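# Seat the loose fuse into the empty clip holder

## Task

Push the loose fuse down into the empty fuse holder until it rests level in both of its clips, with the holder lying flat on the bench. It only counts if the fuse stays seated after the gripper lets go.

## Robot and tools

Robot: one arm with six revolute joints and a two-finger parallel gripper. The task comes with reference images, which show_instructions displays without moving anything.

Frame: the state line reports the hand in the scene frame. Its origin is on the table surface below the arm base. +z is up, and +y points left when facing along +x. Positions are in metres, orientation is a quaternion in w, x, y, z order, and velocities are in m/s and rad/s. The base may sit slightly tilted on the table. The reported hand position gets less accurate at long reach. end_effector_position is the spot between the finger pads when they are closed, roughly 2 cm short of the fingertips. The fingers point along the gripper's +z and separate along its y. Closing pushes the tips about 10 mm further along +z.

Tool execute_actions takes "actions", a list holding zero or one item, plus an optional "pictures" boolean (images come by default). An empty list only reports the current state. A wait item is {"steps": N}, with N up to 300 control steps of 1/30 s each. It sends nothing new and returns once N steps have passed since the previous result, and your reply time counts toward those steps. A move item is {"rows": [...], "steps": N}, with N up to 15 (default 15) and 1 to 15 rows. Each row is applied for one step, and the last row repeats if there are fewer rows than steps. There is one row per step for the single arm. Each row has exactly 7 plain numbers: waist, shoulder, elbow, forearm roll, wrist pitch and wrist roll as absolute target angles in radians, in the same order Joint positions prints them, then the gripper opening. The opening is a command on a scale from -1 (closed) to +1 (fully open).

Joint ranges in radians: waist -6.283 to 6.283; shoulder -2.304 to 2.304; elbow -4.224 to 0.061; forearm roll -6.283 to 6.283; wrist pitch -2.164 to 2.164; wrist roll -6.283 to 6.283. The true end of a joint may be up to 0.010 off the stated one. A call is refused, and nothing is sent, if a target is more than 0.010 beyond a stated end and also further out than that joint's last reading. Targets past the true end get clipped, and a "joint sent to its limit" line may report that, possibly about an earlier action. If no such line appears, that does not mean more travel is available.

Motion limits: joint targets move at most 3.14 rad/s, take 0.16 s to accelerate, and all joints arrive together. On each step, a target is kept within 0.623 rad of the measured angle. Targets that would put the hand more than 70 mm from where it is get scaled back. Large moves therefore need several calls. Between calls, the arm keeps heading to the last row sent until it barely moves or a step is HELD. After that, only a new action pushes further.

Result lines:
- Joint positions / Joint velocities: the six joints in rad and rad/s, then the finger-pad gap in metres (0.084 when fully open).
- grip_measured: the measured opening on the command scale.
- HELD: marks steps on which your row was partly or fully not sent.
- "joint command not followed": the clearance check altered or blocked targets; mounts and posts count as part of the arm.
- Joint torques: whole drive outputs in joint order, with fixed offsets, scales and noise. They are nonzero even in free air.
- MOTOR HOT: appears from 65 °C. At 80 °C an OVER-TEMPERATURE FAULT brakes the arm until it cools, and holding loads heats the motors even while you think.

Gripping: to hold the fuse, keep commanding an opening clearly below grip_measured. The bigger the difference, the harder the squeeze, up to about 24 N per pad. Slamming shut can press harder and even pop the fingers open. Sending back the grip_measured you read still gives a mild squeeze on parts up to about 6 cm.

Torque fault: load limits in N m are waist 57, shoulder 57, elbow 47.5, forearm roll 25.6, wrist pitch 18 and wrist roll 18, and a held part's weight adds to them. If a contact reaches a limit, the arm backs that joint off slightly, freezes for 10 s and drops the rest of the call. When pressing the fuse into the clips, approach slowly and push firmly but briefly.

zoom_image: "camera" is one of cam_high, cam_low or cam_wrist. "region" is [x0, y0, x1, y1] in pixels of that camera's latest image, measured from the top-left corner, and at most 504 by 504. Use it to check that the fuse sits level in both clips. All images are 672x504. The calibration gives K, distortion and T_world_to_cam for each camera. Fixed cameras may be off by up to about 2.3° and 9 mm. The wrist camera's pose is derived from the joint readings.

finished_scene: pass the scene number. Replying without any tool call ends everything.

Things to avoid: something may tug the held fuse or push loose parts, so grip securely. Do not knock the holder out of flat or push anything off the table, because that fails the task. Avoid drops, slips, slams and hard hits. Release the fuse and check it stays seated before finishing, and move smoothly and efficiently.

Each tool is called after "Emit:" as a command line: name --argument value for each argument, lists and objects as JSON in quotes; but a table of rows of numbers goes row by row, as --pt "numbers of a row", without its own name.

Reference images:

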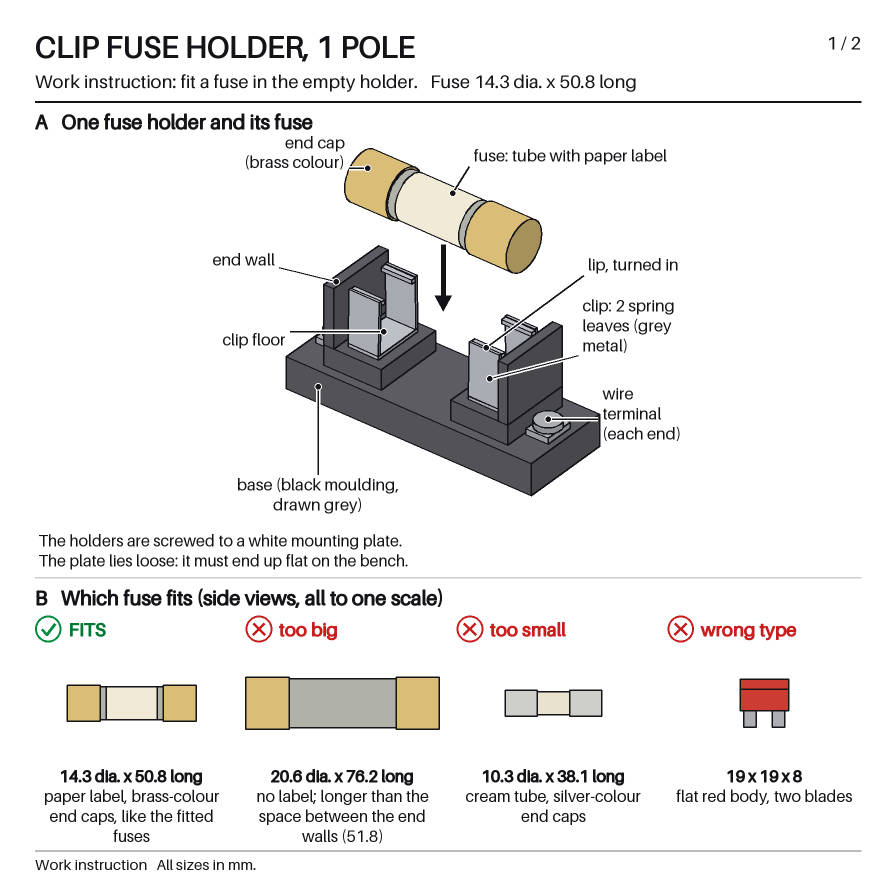

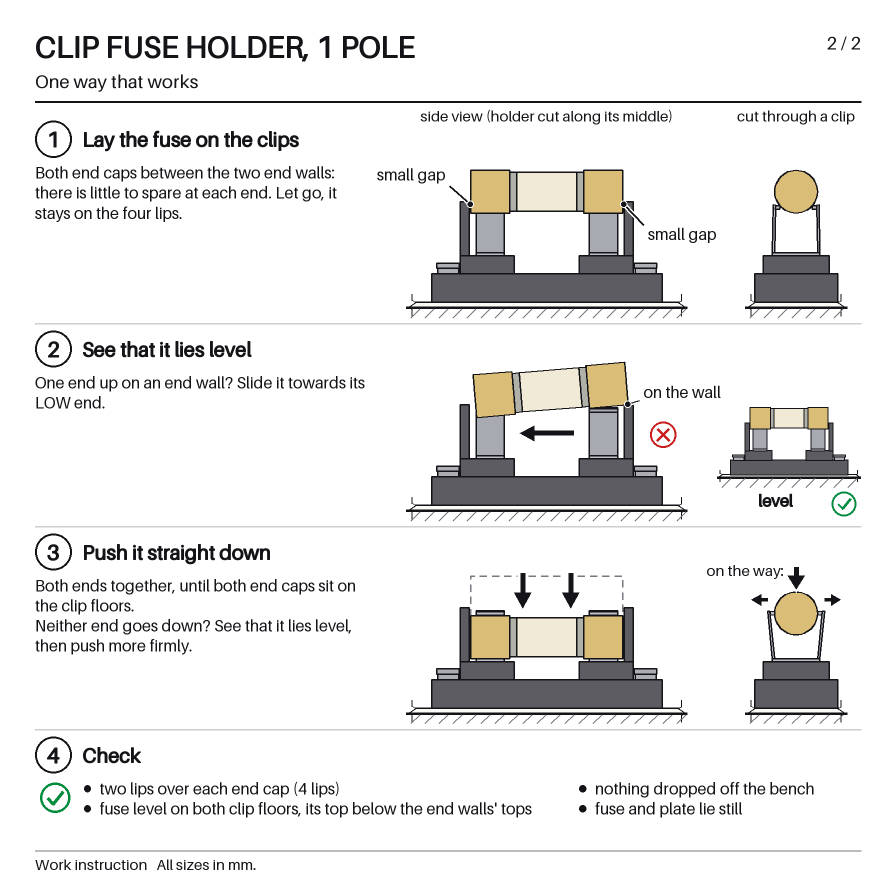

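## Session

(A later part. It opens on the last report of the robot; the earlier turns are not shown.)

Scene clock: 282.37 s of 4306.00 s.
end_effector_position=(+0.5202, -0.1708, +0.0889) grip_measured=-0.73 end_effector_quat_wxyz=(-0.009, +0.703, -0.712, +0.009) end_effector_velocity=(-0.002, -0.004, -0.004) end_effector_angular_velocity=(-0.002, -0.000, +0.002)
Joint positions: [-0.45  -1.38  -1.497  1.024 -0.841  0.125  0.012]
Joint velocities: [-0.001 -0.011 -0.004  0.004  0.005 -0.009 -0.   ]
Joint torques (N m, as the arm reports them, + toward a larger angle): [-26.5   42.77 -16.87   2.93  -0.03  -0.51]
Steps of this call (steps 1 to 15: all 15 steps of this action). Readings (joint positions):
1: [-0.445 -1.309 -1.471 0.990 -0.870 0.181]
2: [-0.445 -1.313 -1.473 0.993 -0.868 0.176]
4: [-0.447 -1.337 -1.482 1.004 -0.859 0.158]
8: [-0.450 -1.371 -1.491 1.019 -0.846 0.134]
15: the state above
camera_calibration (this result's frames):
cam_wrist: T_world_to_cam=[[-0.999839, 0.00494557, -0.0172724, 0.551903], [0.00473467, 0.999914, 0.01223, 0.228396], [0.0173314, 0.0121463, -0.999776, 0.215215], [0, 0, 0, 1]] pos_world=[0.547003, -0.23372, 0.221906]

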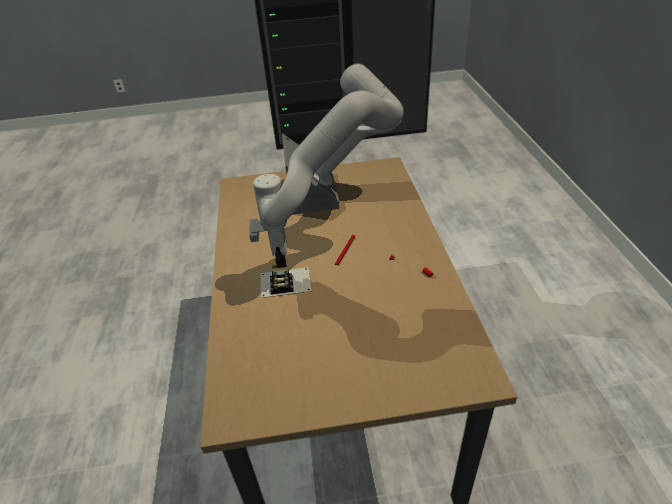

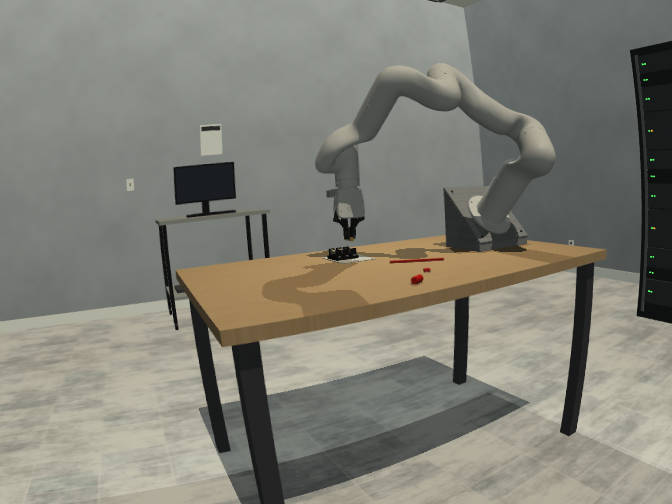

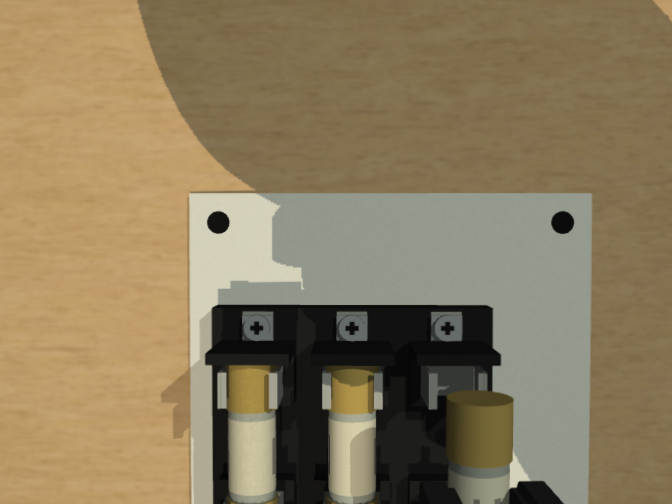

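Emit:
execute_actions --actions '[{"rows":[[-0.4261,-1.411,-1.503,1.067,-0.827,0.100,-0.85]]}]'

Emit:
zoom_image --camera "cam_low" --region '[310, 215, 390, 275]'

Scene clock: 305.03 s of 4306.00 s.
end_effector_position=(+0.5194, -0.1713, +0.0659) grip_measured=-0.73 end_effector_quat_wxyz=(-0.009, +0.702, -0.712, +0.009) end_effector_velocity=(-0.001, +0.000, -0.004) end_effector_angular_velocity=(+0.001, +0.001, -0.001)
Joint positions: [-0.427 -1.41  -1.503  1.066 -0.827  0.1    0.012]
Joint velocities: [ 0.004 -0.005 -0.001  0.006  0.002 -0.003  0.   ]
Joint torques (N m, as the arm reports them, + toward a larger angle): [-26.71  42.44 -16.28   2.75  -0.07  -0.34]
Steps of this call (steps 1 to 15: the robot went on to your last target; steps 16 to 90: nothing new was sent; then 19.17 s passed at rest; steps 91 to 105: all 15 steps of this action). Readings (joint positions):
91: [-0.450 -1.381 -1.497 1.025 -0.841 0.124]
92: [-0.449 -1.383 -1.498 1.029 -0.839 0.121]
94: [-0.440 -1.394 -1.500 1.043 -0.835 0.114]
98: [-0.430 -1.407 -1.501 1.060 -0.829 0.104]
105: the state above
camera_calibration (this result's frames):
cam_wrist: T_world_to_cam=[[-0.999824, 0.00743537, -0.0171963, 0.551135], [0.00722064, 0.999896, 0.012516, 0.227794], [0.0172876, 0.0123896, -0.999774, 0.192292], [0, 0, 0, 1]] pos_world=[0.54607, -0.23425, 0.198875]

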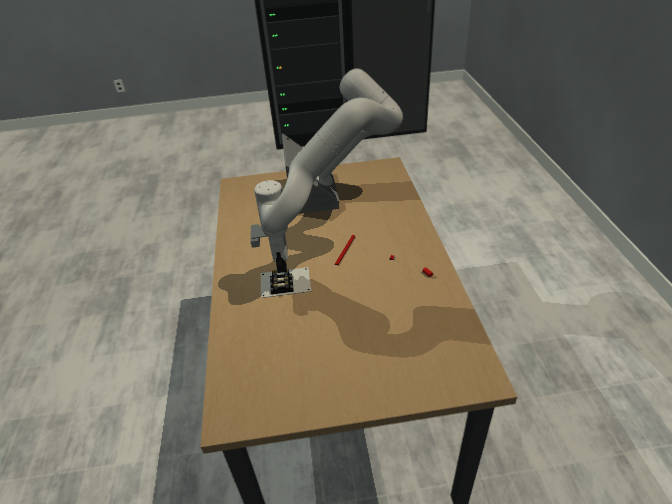

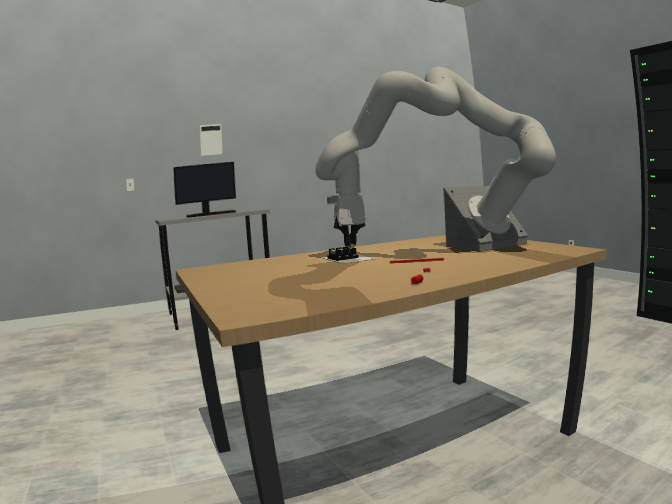

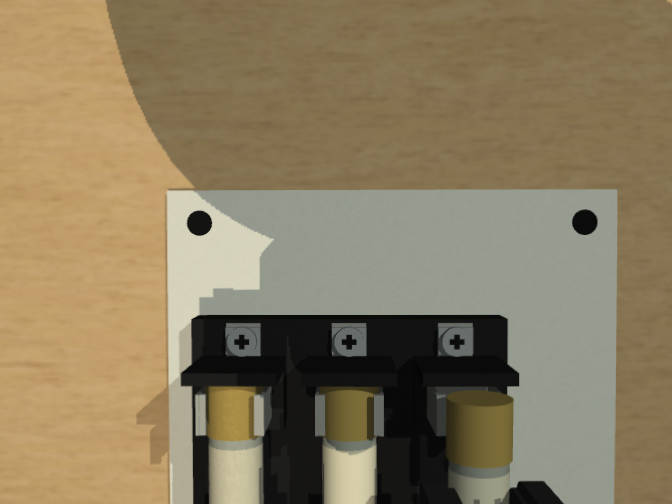

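Region (310, 215, 390, 275) of cam_low's 672x504 image, scaled by 6.300, with more detail than that image has; it fills the top 378 rows of this view, and the rest is white.

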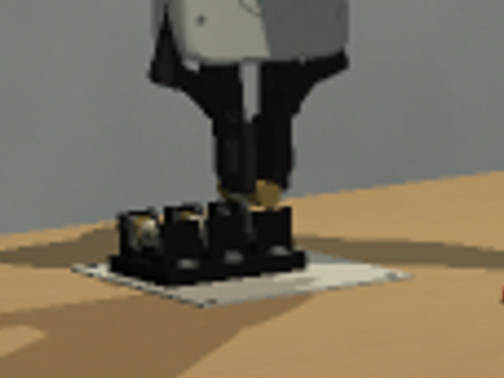

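Emit:
execute_actions --actions '[{"rows":[[-0.4189,-1.416,-1.5025,1.074,-0.825,0.096,-0.85]],"steps":12}]'

Scene clock: 319.33 s of 4306.00 s.
end_effector_position=(+0.5194, -0.1704, +0.0611) grip_measured=-0.73 end_effector_quat_wxyz=(-0.008, +0.702, -0.712, +0.009) end_effector_velocity=(+0.000, +0.001, -0.002) end_effector_angular_velocity=(-0.000, +0.001, +0.000)
Joint positions: [-0.42  -1.415 -1.503  1.074 -0.824  0.096  0.012]
Joint velocities: [ 0.003 -0.001  0.001  0.003  0.001 -0.001  0.   ]
Joint torques (N m, as the arm reports them, + toward a larger angle): [-21.35  35.68 -10.38   2.24  -1.14  -0.44]
Steps of this call (steps 1 to 15: the robot went on to your last target; steps 16 to 90: nothing new was sent; then 10.90 s passed at rest; steps 91 to 102: all 12 steps of this action). Readings (joint positions):
91: [-0.426 -1.411 -1.503 1.067 -0.827 0.100]
92: [-0.425 -1.412 -1.503 1.068 -0.827 0.099]
94: [-0.423 -1.413 -1.503 1.070 -0.826 0.098]
98: [-0.420 -1.415 -1.503 1.073 -0.824 0.097]
102: the state above
camera_calibration (this result's frames):
cam_wrist: T_world_to_cam=[[-0.999862, 0.00623875, -0.0153979, 0.550729], [0.00605747, 0.999912, 0.0117916, 0.227599], [0.0154701, 0.0116967, -0.999812, 0.188307], [0, 0, 0, 1]] pos_world=[0.546361, -0.233217, 0.194068]

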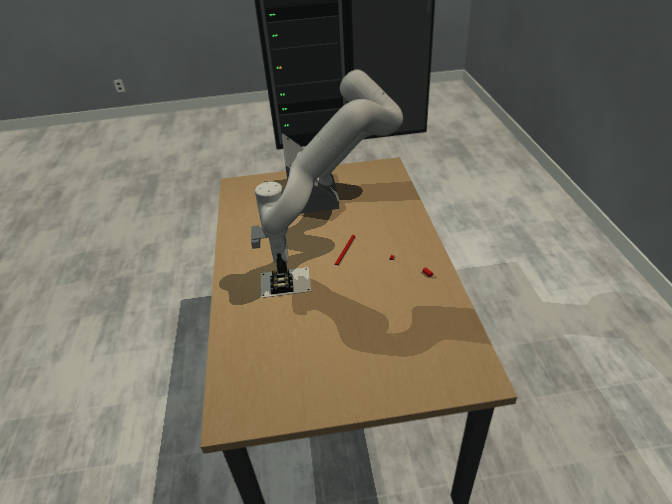

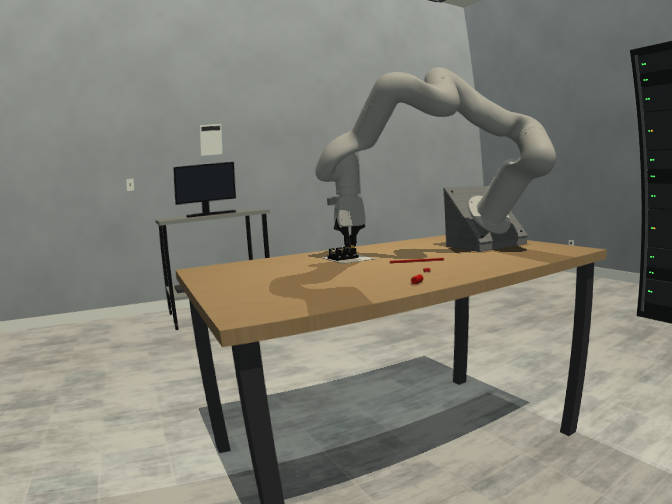

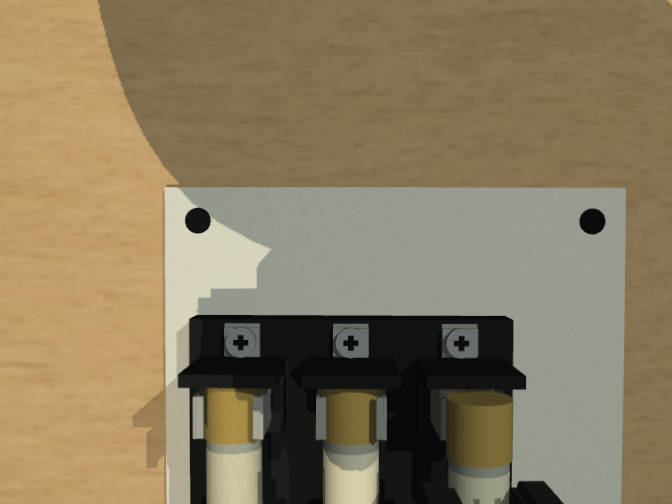

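Emit:
execute_actions --actions '[{"rows":[[-0.4189,-1.416,-1.5025,1.074,-0.825,0.096,-0.5]],"steps":10}]' --pictures false

Emit:
execute_actions --actions '[{"rows":[[-0.445,-1.383,-1.4955,1.03,-0.84,0.121,-0.5]]}]' --pictures false

Emit:
execute_actions --actions '[{"rows":[[-0.44,-1.31,-1.47,0.99,-0.87,0.18,-0.5]]}]'

Scene clock: 328.40 s of 4306.00 s.
end_effector_position=(+0.5171, -0.1693, +0.0589) grip_measured=-0.52 end_effector_quat_wxyz=(-0.008, +0.702, -0.713, +0.006) end_effector_velocity=(+0.011, -0.004, +0.009) end_effector_angular_velocity=(-0.018, -0.020, +0.008)
Joint positions: [-0.418 -1.417 -1.501  1.074 -0.826  0.096  0.021]
Joint velocities: [-0.005  0.008 -0.014  0.003  0.008  0.     0.003]
Joint torques (N m, as the arm reports them, + toward a larger angle): [-26.73  40.65 -15.81   2.71   0.08  -0.49]
Steps of this call (steps 1 to 15: the robot went on to your last target; steps 16 to 100: nothing new was sent; then 5.40 s passed at rest; steps 101 to 110: all 10 steps of this action). Readings (joint positions):
101: [-0.419 -1.416 -1.503 1.074 -0.825 0.096]
102: [-0.419 -1.416 -1.502 1.074 -0.826 0.096]
104: [-0.417 -1.418 -1.499 1.073 -0.828 0.096]
108: [-0.418 -1.418 -1.500 1.073 -0.827 0.096]
110: the state above

Scene clock: 328.90 s of 4306.00 s.
end_effector_position=(+0.5194, -0.1696, +0.0843) grip_measured=-0.52 end_effector_quat_wxyz=(-0.008, +0.703, -0.711, +0.008) end_effector_velocity=(+0.000, -0.000, +0.004) end_effector_angular_velocity=(-0.000, -0.001, -0.001)
Joint positions: [-0.445 -1.384 -1.495  1.031 -0.84   0.121  0.021]
Joint velocities: [-0.004  0.004  0.    -0.006 -0.002  0.005 -0.   ]
Joint torques (N m, as the arm reports them, + toward a larger angle): [-26.5   40.89 -17.22   3.25  -0.12  -0.4 ]
Steps of this call (steps 1 to 15: all 15 steps of this action). Readings (joint positions):
1: [-0.419 -1.417 -1.501 1.073 -0.826 0.096]
2: [-0.421 -1.414 -1.500 1.069 -0.828 0.099]
4: [-0.430 -1.403 -1.498 1.055 -0.832 0.107]
8: [-0.441 -1.388 -1.497 1.037 -0.838 0.117]
15: the state above

Scene clock: 329.40 s of 4306.00 s.
end_effector_position=(+0.5300, -0.1448, +0.1130) grip_measured=-0.52 end_effector_quat_wxyz=(-0.007, +0.703, -0.711, +0.003) end_effector_velocity=(+0.002, +0.004, +0.005) end_effector_angular_velocity=(+0.001, +0.001, +0.001)
Joint positions: [-0.44  -1.311 -1.47   0.991 -0.87   0.179  0.021]
Joint velocities: [ 0.001  0.012  0.003 -0.006 -0.005  0.009 -0.   ]
Joint torques (N m, as the arm reports them, + toward a larger angle): [-25.89  38.3  -17.1    2.78  -0.01  -0.52]
Steps of this call (steps 1 to 15: all 15 steps of this action). Readings (joint positions):
1: [-0.445 -1.383 -1.495 1.030 -0.840 0.121]
2: [-0.444 -1.379 -1.493 1.027 -0.842 0.126]
4: [-0.443 -1.355 -1.484 1.014 -0.852 0.145]
8: [-0.441 -1.321 -1.476 0.997 -0.865 0.170]
15: the state above
camera_calibration (this result's frames):
cam_wrist: T_world_to_cam=[[-0.999973, 0.00305517, -0.00664188, 0.560644], [0.00293699, 0.999838, 0.0177304, 0.202336], [0.00669498, 0.0177104, -0.999821, 0.245205], [0, 0, 0, 1]] pos_world=[0.558393, -0.208359, 0.245297]

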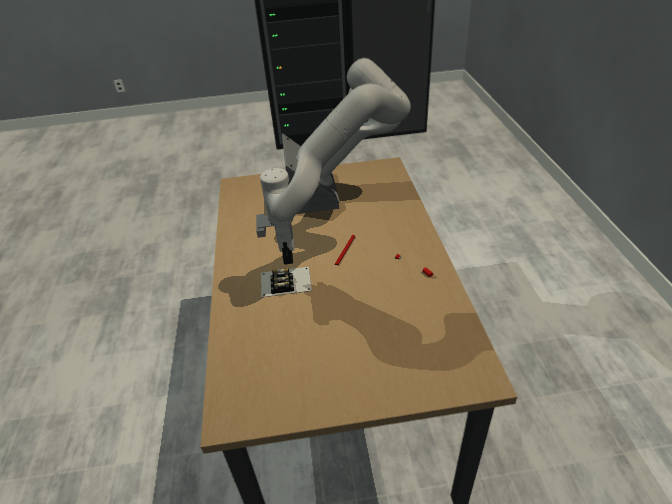

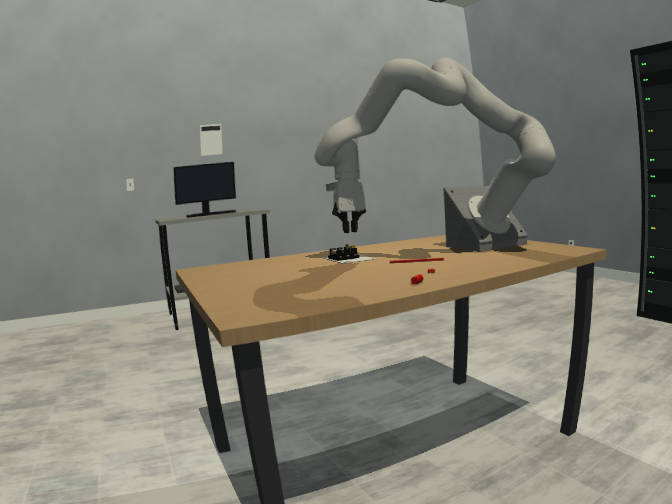

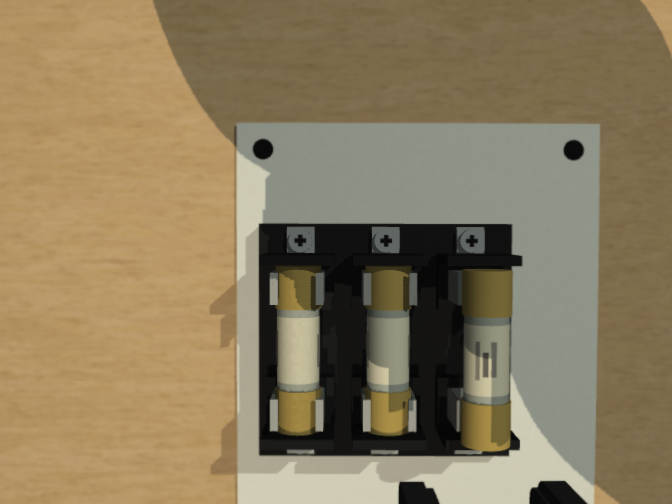

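Emit:
zoom_image --camera "cam_low" --region '[320, 230, 376, 270]'

Emit:
zoom_image --camera "cam_wrist" --region '[400, 220, 560, 480]'

Region (320, 230, 376, 270) of cam_low's 672x504 image, scaled by 9.000, with more detail than that image has; it fills the top 360 rows of this view, and the rest is white.

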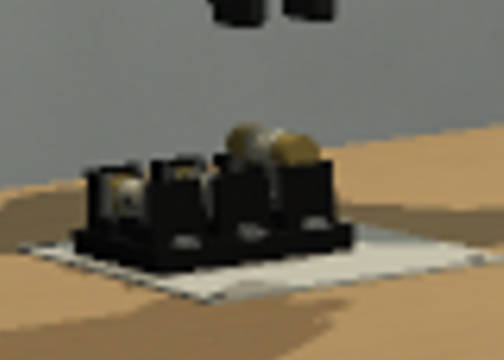

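Region (400, 220, 560, 480) of cam_wrist's 672x504 image, scaled by 1.938, with more detail than that image has; it fills the left 310 columns of this view, and the rest is white.

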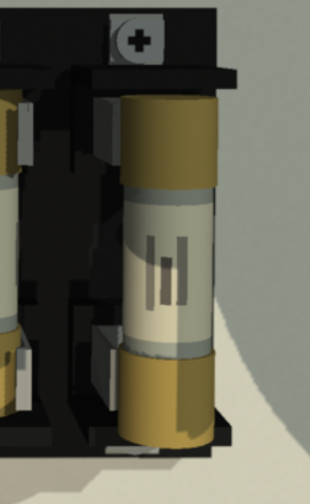

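Emit:
execute_actions --actions '[{"rows":[[-0.462,-1.385,-1.506,1.03,-0.84,0.121,-1]]}]' --pictures false

Emit:
execute_actions --actions '[{"rows":[[-0.452,-1.400,-1.509,1.052,-0.832,0.109,-1]]}]'

Scene clock: 348.97 s of 4306.00 s.
end_effector_position=(+0.5227, -0.1768, +0.0934) grip_measured=-1.00 end_effector_quat_wxyz=(-0.013, +0.701, -0.713, +0.015) end_effector_velocity=(-0.001, -0.005, -0.003) end_effector_angular_velocity=(-0.003, -0.004, -0.000)
Joint positions: [-0.462 -1.384 -1.506  1.029 -0.841  0.122  0.   ]
Joint velocities: [-0.003 -0.011 -0.006  0.006  0.005 -0.009  0.   ]
Joint torques (N m, as the arm reports them, + toward a larger angle): [-26.88  42.09 -17.92   3.03  -0.07  -0.55]
Steps of this call (steps 1 to 15: the robot went on to your last target; steps 16 to 90: nothing new was sent; then 16.07 s passed at rest; steps 91 to 105: all 15 steps of this action). Readings (joint positions):
91: [-0.440 -1.310 -1.470 0.990 -0.870 0.179]
92: [-0.441 -1.315 -1.474 0.993 -0.868 0.175]
94: [-0.449 -1.339 -1.486 1.006 -0.858 0.156]
98: [-0.459 -1.374 -1.499 1.023 -0.845 0.131]
105: the state above

Scene clock: 349.47 s of 4306.00 s.
end_effector_position=(+0.5223, -0.1783, +0.0825) grip_measured=-1.00 end_effector_quat_wxyz=(-0.014, +0.699, -0.714, +0.016) end_effector_velocity=(-0.001, -0.000, -0.003) end_effector_angular_velocity=(+0.001, +0.001, -0.001)
Joint positions: [-0.452 -1.4   -1.509  1.052 -0.832  0.109  0.   ]
Joint velocities: [ 0.002 -0.004 -0.     0.004  0.001 -0.002  0.   ]
Joint torques (N m, as the arm reports them, + toward a larger angle): [-27.77  41.56 -17.12   3.01  -0.09  -0.35]
Steps of this call (steps 1 to 15: all 15 steps of this action). Readings (joint positions):
1: [-0.462 -1.384 -1.506 1.030 -0.840 0.121]
2: [-0.461 -1.386 -1.507 1.032 -0.839 0.120]
4: [-0.457 -1.391 -1.507 1.040 -0.837 0.116]
8: [-0.453 -1.398 -1.508 1.048 -0.833 0.111]
15: the state above
camera_calibration (this result's frames):
cam_wrist: T_world_to_cam=[[-0.999306, 0.0137114, -0.0346267, 0.556714], [0.0134119, 0.999871, 0.00886687, 0.231699], [0.0347438, 0.00839631, -0.999361, 0.199088], [0, 0, 0, 1]] pos_world=[0.546303, -0.240974, 0.216183]

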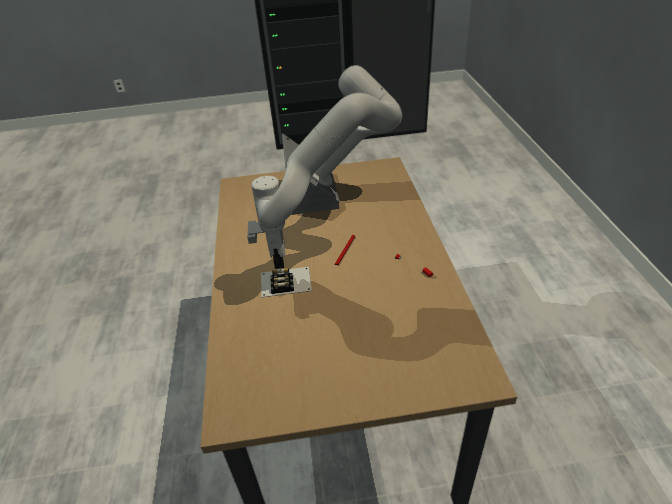

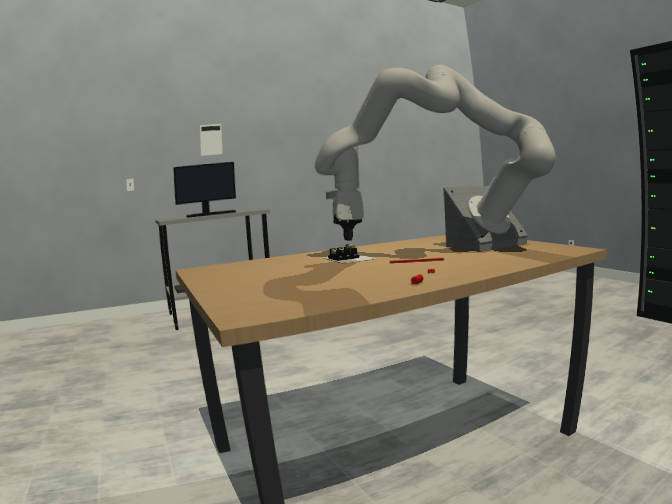

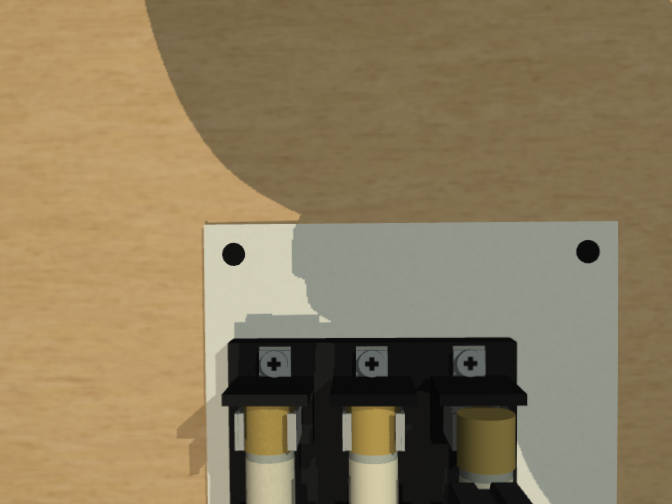

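Emit:
execute_actions --actions '[{"rows":[[-0.452,-1.400,-1.502,1.052,-0.832,0.109,-1]],"steps":8}]' --pictures false

Emit:
execute_actions --actions '[{"rows":[[-0.445,-1.408,-1.503,1.063,-0.828,0.102,-1]],"steps":12}]' --pictures false

Emit:
execute_actions --actions '[{"rows":[[-0.440,-1.414,-1.504,1.071,-0.825,0.097,-1]]}]'

Scene clock: 364.57 s of 4306.00 s.
end_effector_position=(+0.5192, -0.1777, +0.0806) grip_measured=-1.00 end_effector_quat_wxyz=(-0.013, +0.698, -0.716, +0.014) end_effector_velocity=(-0.005, +0.001, -0.003) end_effector_angular_velocity=(+0.004, +0.006, -0.006)
Joint positions: [-0.452 -1.4   -1.503  1.052 -0.832  0.109  0.   ]
Joint velocities: [0.001 0.    0.01  0.001 0.001 0.    0.   ]
Joint torques (N m, as the arm reports them, + toward a larger angle): [-25.62  41.33 -17.16   2.84  -0.02  -0.46]
Steps of this call (steps 1 to 15: the robot went on to your last target; steps 16 to 90: nothing new was sent; then 11.83 s passed at rest; steps 91 to 98: all 8 steps of this action). Readings (joint positions):
91: [-0.452 -1.400 -1.509 1.052 -0.832 0.109]
92: [-0.452 -1.400 -1.508 1.052 -0.832 0.109]
94: [-0.452 -1.400 -1.506 1.052 -0.832 0.109]
98: the state above

Scene clock: 364.97 s of 4306.00 s.
end_effector_position=(+0.5183, -0.1775, +0.0742) grip_measured=-1.00 end_effector_quat_wxyz=(-0.013, +0.698, -0.716, +0.014) end_effector_velocity=(+0.000, -0.000, -0.002) end_effector_angular_velocity=(+0.000, -0.001, -0.001)
Joint positions: [-0.445 -1.408 -1.503  1.063 -0.828  0.102  0.   ]
Joint velocities: [ 0.002 -0.003 -0.001  0.005  0.001 -0.002  0.   ]
Joint torques (N m, as the arm reports them, + toward a larger angle): [-25.93  42.13 -17.23   3.24   0.01  -0.47]
Steps of this call (steps 1 to 12: all 12 steps of this action). Readings (joint positions):
1: [-0.452 -1.400 -1.503 1.052 -0.832 0.109]
2: [-0.451 -1.401 -1.503 1.054 -0.831 0.108]
4: [-0.449 -1.404 -1.503 1.057 -0.830 0.106]
8: [-0.446 -1.407 -1.503 1.061 -0.829 0.103]
12: the state above

Scene clock: 365.47 s of 4306.00 s.
end_effector_position=(+0.5180, -0.1775, +0.0694) grip_measured=-1.00 end_effector_quat_wxyz=(-0.013, +0.698, -0.716, +0.013) end_effector_velocity=(-0.000, -0.000, -0.001) end_effector_angular_velocity=(-0.000, +0.000, -0.000)
Joint positions: [-0.44  -1.414 -1.504  1.071 -0.825  0.097  0.   ]
Joint velocities: [ 0.001 -0.002 -0.001  0.002  0.001 -0.001  0.   ]
Joint torques (N m, as the arm reports them, + toward a larger angle): [-26.81  39.75 -16.81   3.49  -0.12  -0.45]
Steps of this call (steps 1 to 15: all 15 steps of this action). Readings (joint positions):
1: [-0.445 -1.408 -1.503 1.063 -0.828 0.102]
2: [-0.445 -1.408 -1.503 1.064 -0.828 0.101]
4: [-0.443 -1.411 -1.504 1.067 -0.827 0.100]
8: [-0.441 -1.413 -1.504 1.070 -0.825 0.098]
15: the state above
camera_calibration (this result's frames):
cam_wrist: T_world_to_cam=[[-0.999418, 0.0183752, -0.0287307, 0.552357], [0.0180415, 0.999767, 0.01183, 0.228366], [0.0289414, 0.0113047, -0.999517, 0.189618], [0, 0, 0, 1]] pos_world=[0.542427, -0.240606, 0.202694]

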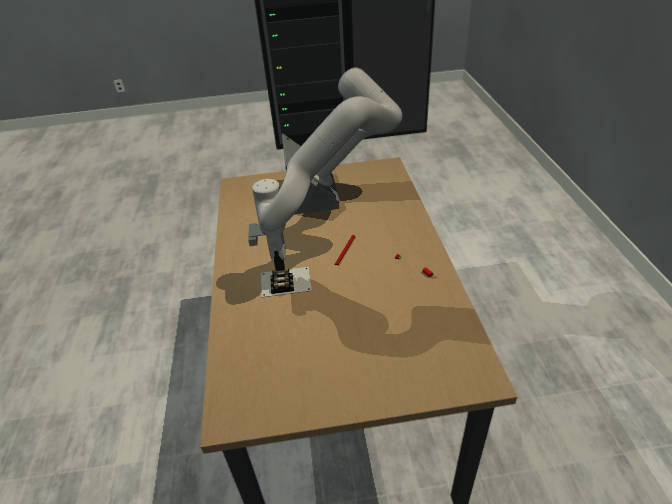

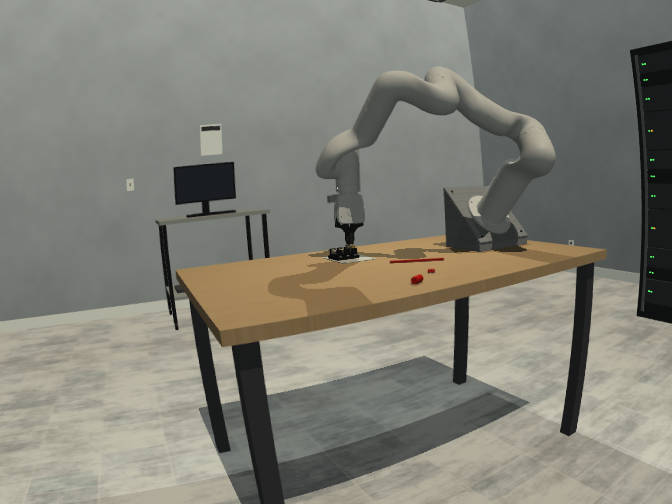

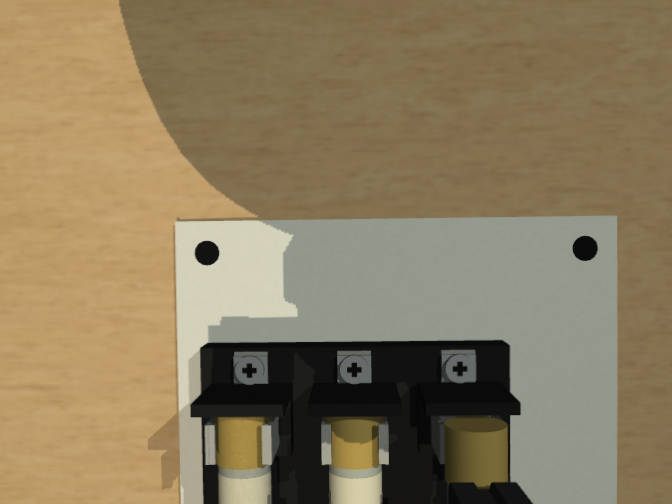

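Emit:
execute_actions --actions '[{"rows":[[-0.4345,-1.4205,-1.505,1.080,-0.822,0.092,-1]]}]' --pictures false

Emit:
execute_actions --actions '[{"rows":[[-0.429,-1.427,-1.506,1.089,-0.819,0.087,-1]]}]'

Scene clock: 374.83 s of 4306.00 s.
end_effector_position=(+0.5177, -0.1774, +0.0649) grip_measured=-1.00 end_effector_quat_wxyz=(-0.013, +0.698, -0.716, +0.013) end_effector_velocity=(-0.000, +0.000, -0.003) end_effector_angular_velocity=(-0.000, +0.002, +0.000)
Joint positions: [-0.435 -1.42  -1.505  1.079 -0.823  0.092  0.   ]
Joint velocities: [ 0.003 -0.003 -0.     0.003  0.001 -0.001  0.   ]
Joint torques (N m, as the arm reports them, + toward a larger angle): [-14.4   30.12 -15.79   5.4    0.55  -0.59]
Steps of this call (steps 1 to 15: the robot went on to your last target; steps 16 to 90: nothing new was sent; then 5.87 s passed at rest; steps 91 to 105: all 15 steps of this action). Readings (joint positions):
91: [-0.440 -1.414 -1.504 1.071 -0.825 0.097]
92: [-0.439 -1.415 -1.504 1.072 -0.825 0.096]
94: [-0.437 -1.417 -1.505 1.075 -0.824 0.095]
98: [-0.436 -1.419 -1.505 1.078 -0.823 0.093]
105: the state above

Scene clock: 375.33 s of 4306.00 s.
end_effector_position=(+0.5162, -0.1769, +0.0576) grip_measured=-1.00 end_effector_quat_wxyz=(-0.012, +0.697, -0.717, +0.012) end_effector_velocity=(-0.010, +0.003, -0.007) end_effector_angular_velocity=(+0.018, +0.016, -0.008)
Joint positions: [-0.428 -1.428 -1.505  1.089 -0.819  0.087  0.   ]
Joint velocities: [ 0.001 -0.006  0.013 -0.003 -0.009 -0.001  0.   ]
Joint torques (N m, as the arm reports them, + toward a larger angle): [-27.69  43.47 -17.28   2.96   0.01  -0.46]
Steps of this call (steps 1 to 15: all 15 steps of this action). Readings (joint positions):
1: [-0.435 -1.420 -1.505 1.080 -0.822 0.092]
2: [-0.435 -1.421 -1.505 1.081 -0.822 0.091]
4: [-0.433 -1.422 -1.506 1.084 -0.821 0.090]
8: [-0.430 -1.426 -1.507 1.088 -0.819 0.088]
15: the state above
camera_calibration (this result's frames):
cam_wrist: T_world_to_cam=[[-0.99946, 0.0208392, -0.0254214, 0.550535], [0.0205197, 0.999708, 0.0127654, 0.226669], [0.02568, 0.0122368, -0.999595, 0.179772], [0, 0, 0, 1]] pos_world=[0.54097, -0.240275, 0.190801]

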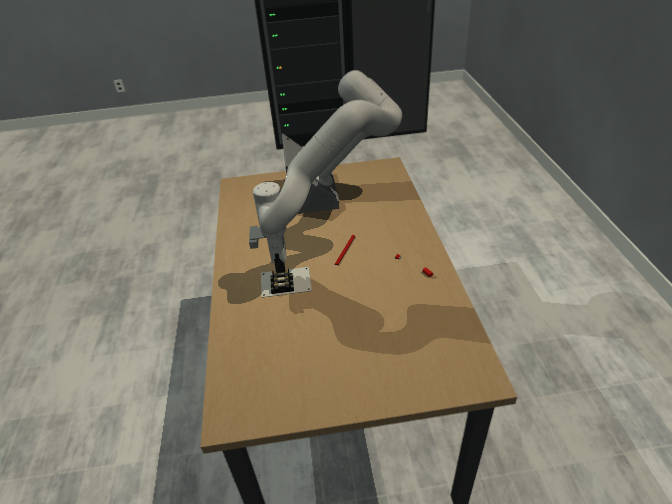

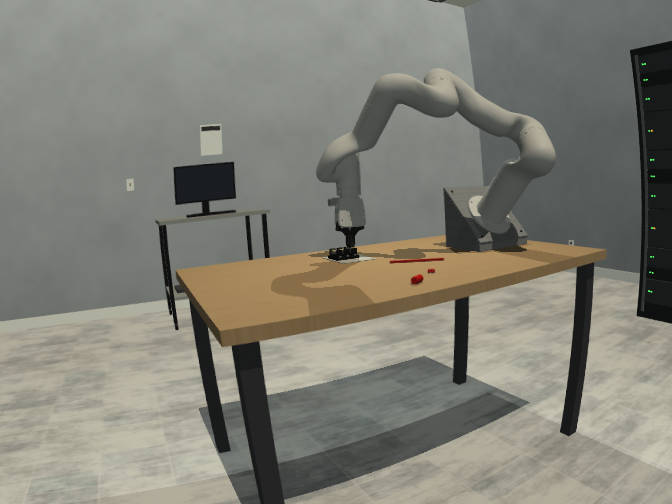

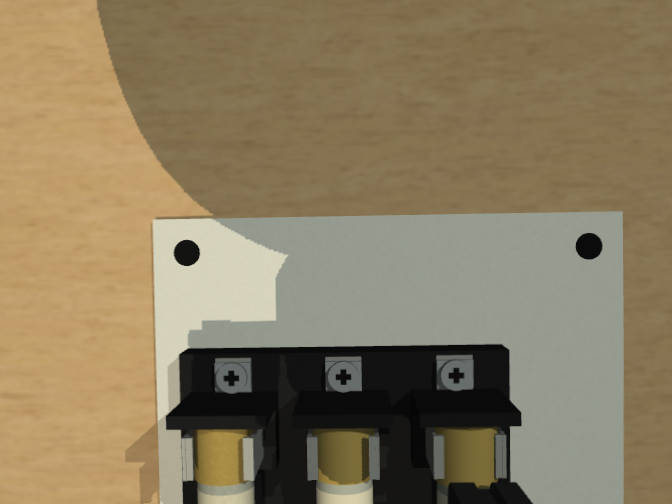

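Snapped in at the far end; retreat and inspect.

Emit:
execute_actions --actions '[{"rows":[[-0.452,-1.400,-1.502,1.052,-0.832,0.109,-1]],"steps":10}]' --pictures false

Emit:
execute_actions --actions '[{"rows":[[-0.44,-1.31,-1.47,0.99,-0.87,0.18,-1]]}]'

Emit:
zoom_image --camera "cam_wrist" --region '[250, 200, 560, 490]'

Emit:
zoom_image --camera "cam_low" --region '[320, 230, 376, 270]'

Scene clock: 382.33 s of 4306.00 s.
end_effector_position=(+0.5188, -0.1776, +0.0788) grip_measured=-1.00 end_effector_quat_wxyz=(-0.013, +0.698, -0.716, +0.014) end_effector_velocity=(-0.004, +0.000, +0.012) end_effector_angular_velocity=(+0.004, +0.006, -0.004)
Joint positions: [-0.45  -1.402 -1.502  1.055 -0.831  0.107  0.   ]
Joint velocities: [-0.016  0.017  0.008 -0.03  -0.011  0.019  0.   ]
Joint torques (N m, as the arm reports them, + toward a larger angle): [-25.02  41.92 -16.39   3.09   0.08  -0.53]
Steps of this call (steps 1 to 15: the robot went on to your last target; steps 16 to 90: nothing new was sent; then 3.67 s passed at rest; steps 91 to 100: all 10 steps of this action). Readings (joint positions):
91: [-0.429 -1.427 -1.506 1.089 -0.819 0.087]
92: [-0.431 -1.425 -1.505 1.085 -0.821 0.090]
94: [-0.439 -1.416 -1.504 1.073 -0.825 0.097]
98: [-0.449 -1.404 -1.503 1.058 -0.830 0.105]
100: the state above

Scene clock: 382.83 s of 4306.00 s.
end_effector_position=(+0.5300, -0.1450, +0.1128) grip_measured=-1.00 end_effector_quat_wxyz=(-0.007, +0.703, -0.711, +0.003) end_effector_velocity=(+0.003, +0.005, +0.007) end_effector_angular_velocity=(-0.002, +0.002, +0.004)
Joint positions: [-0.44  -1.312 -1.47   0.991 -0.869  0.179  0.   ]
Joint velocities: [ 0.002  0.016  0.004 -0.01  -0.005  0.012  0.   ]
Joint torques (N m, as the arm reports them, + toward a larger angle): [-26.86  41.17 -16.67   3.04  -0.09  -0.57]
Steps of this call (steps 1 to 15: all 15 steps of this action). Readings (joint positions):
1: [-0.451 -1.401 -1.502 1.054 -0.831 0.108]
2: [-0.450 -1.396 -1.499 1.049 -0.834 0.114]
4: [-0.447 -1.368 -1.488 1.029 -0.846 0.136]
8: [-0.442 -1.323 -1.477 1.001 -0.864 0.167]
15: the state above
camera_calibration (this result's frames):
cam_wrist: T_world_to_cam=[[-0.999971, 0.00338498, -0.00683286, 0.560645], [0.00326299, 0.999837, 0.0177853, 0.202312], [0.00689194, 0.0177625, -0.999818, 0.244971], [0, 0, 0, 1]] pos_world=[0.55828, -0.208528, 0.245159]

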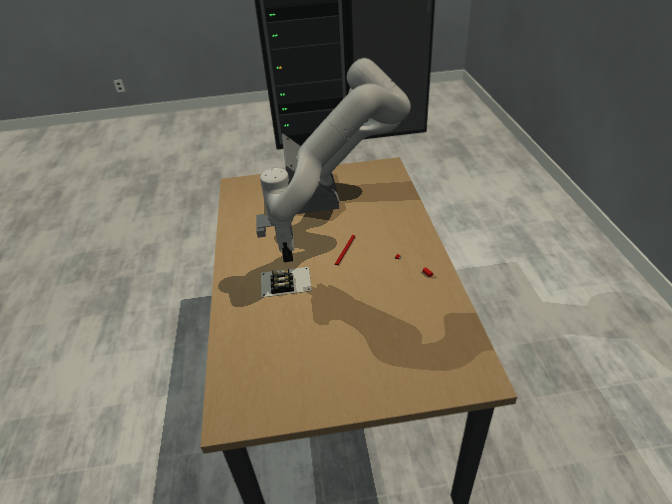

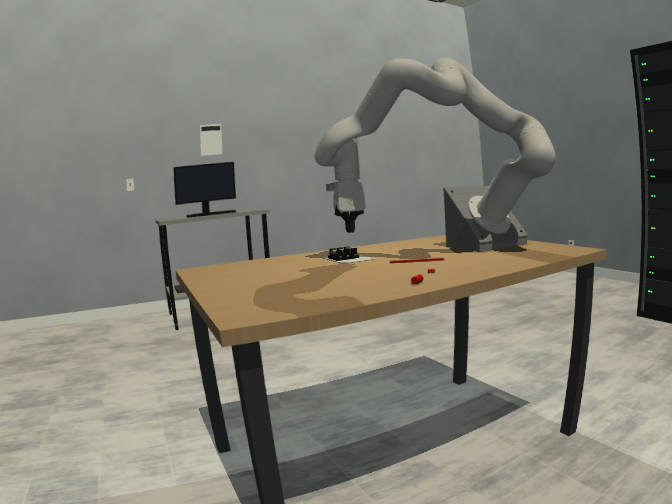

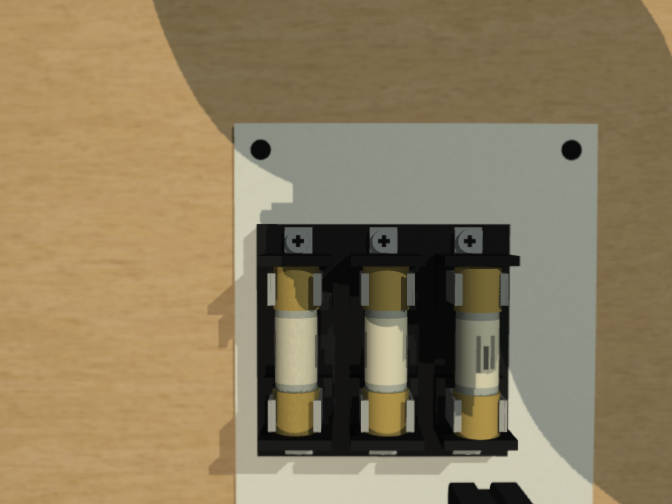

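Region (250, 200, 560, 490) of cam_wrist's 672x504 image, scaled by 1.626, with more detail than that image has; it fills the top 471 rows of this view, and the rest is white.

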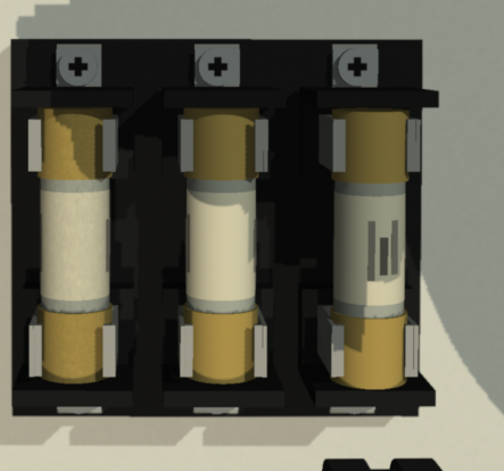

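Region (320, 230, 376, 270) of cam_low's 672x504 image, scaled by 9.000, with more detail than that image has; it fills the top 360 rows of this view, and the rest is white.

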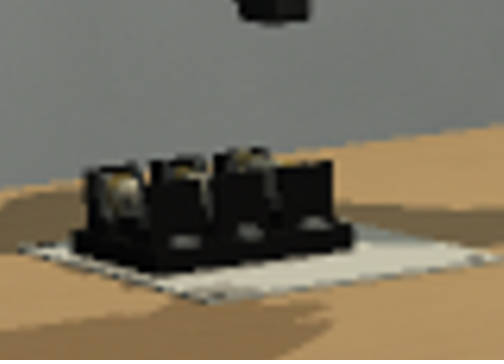

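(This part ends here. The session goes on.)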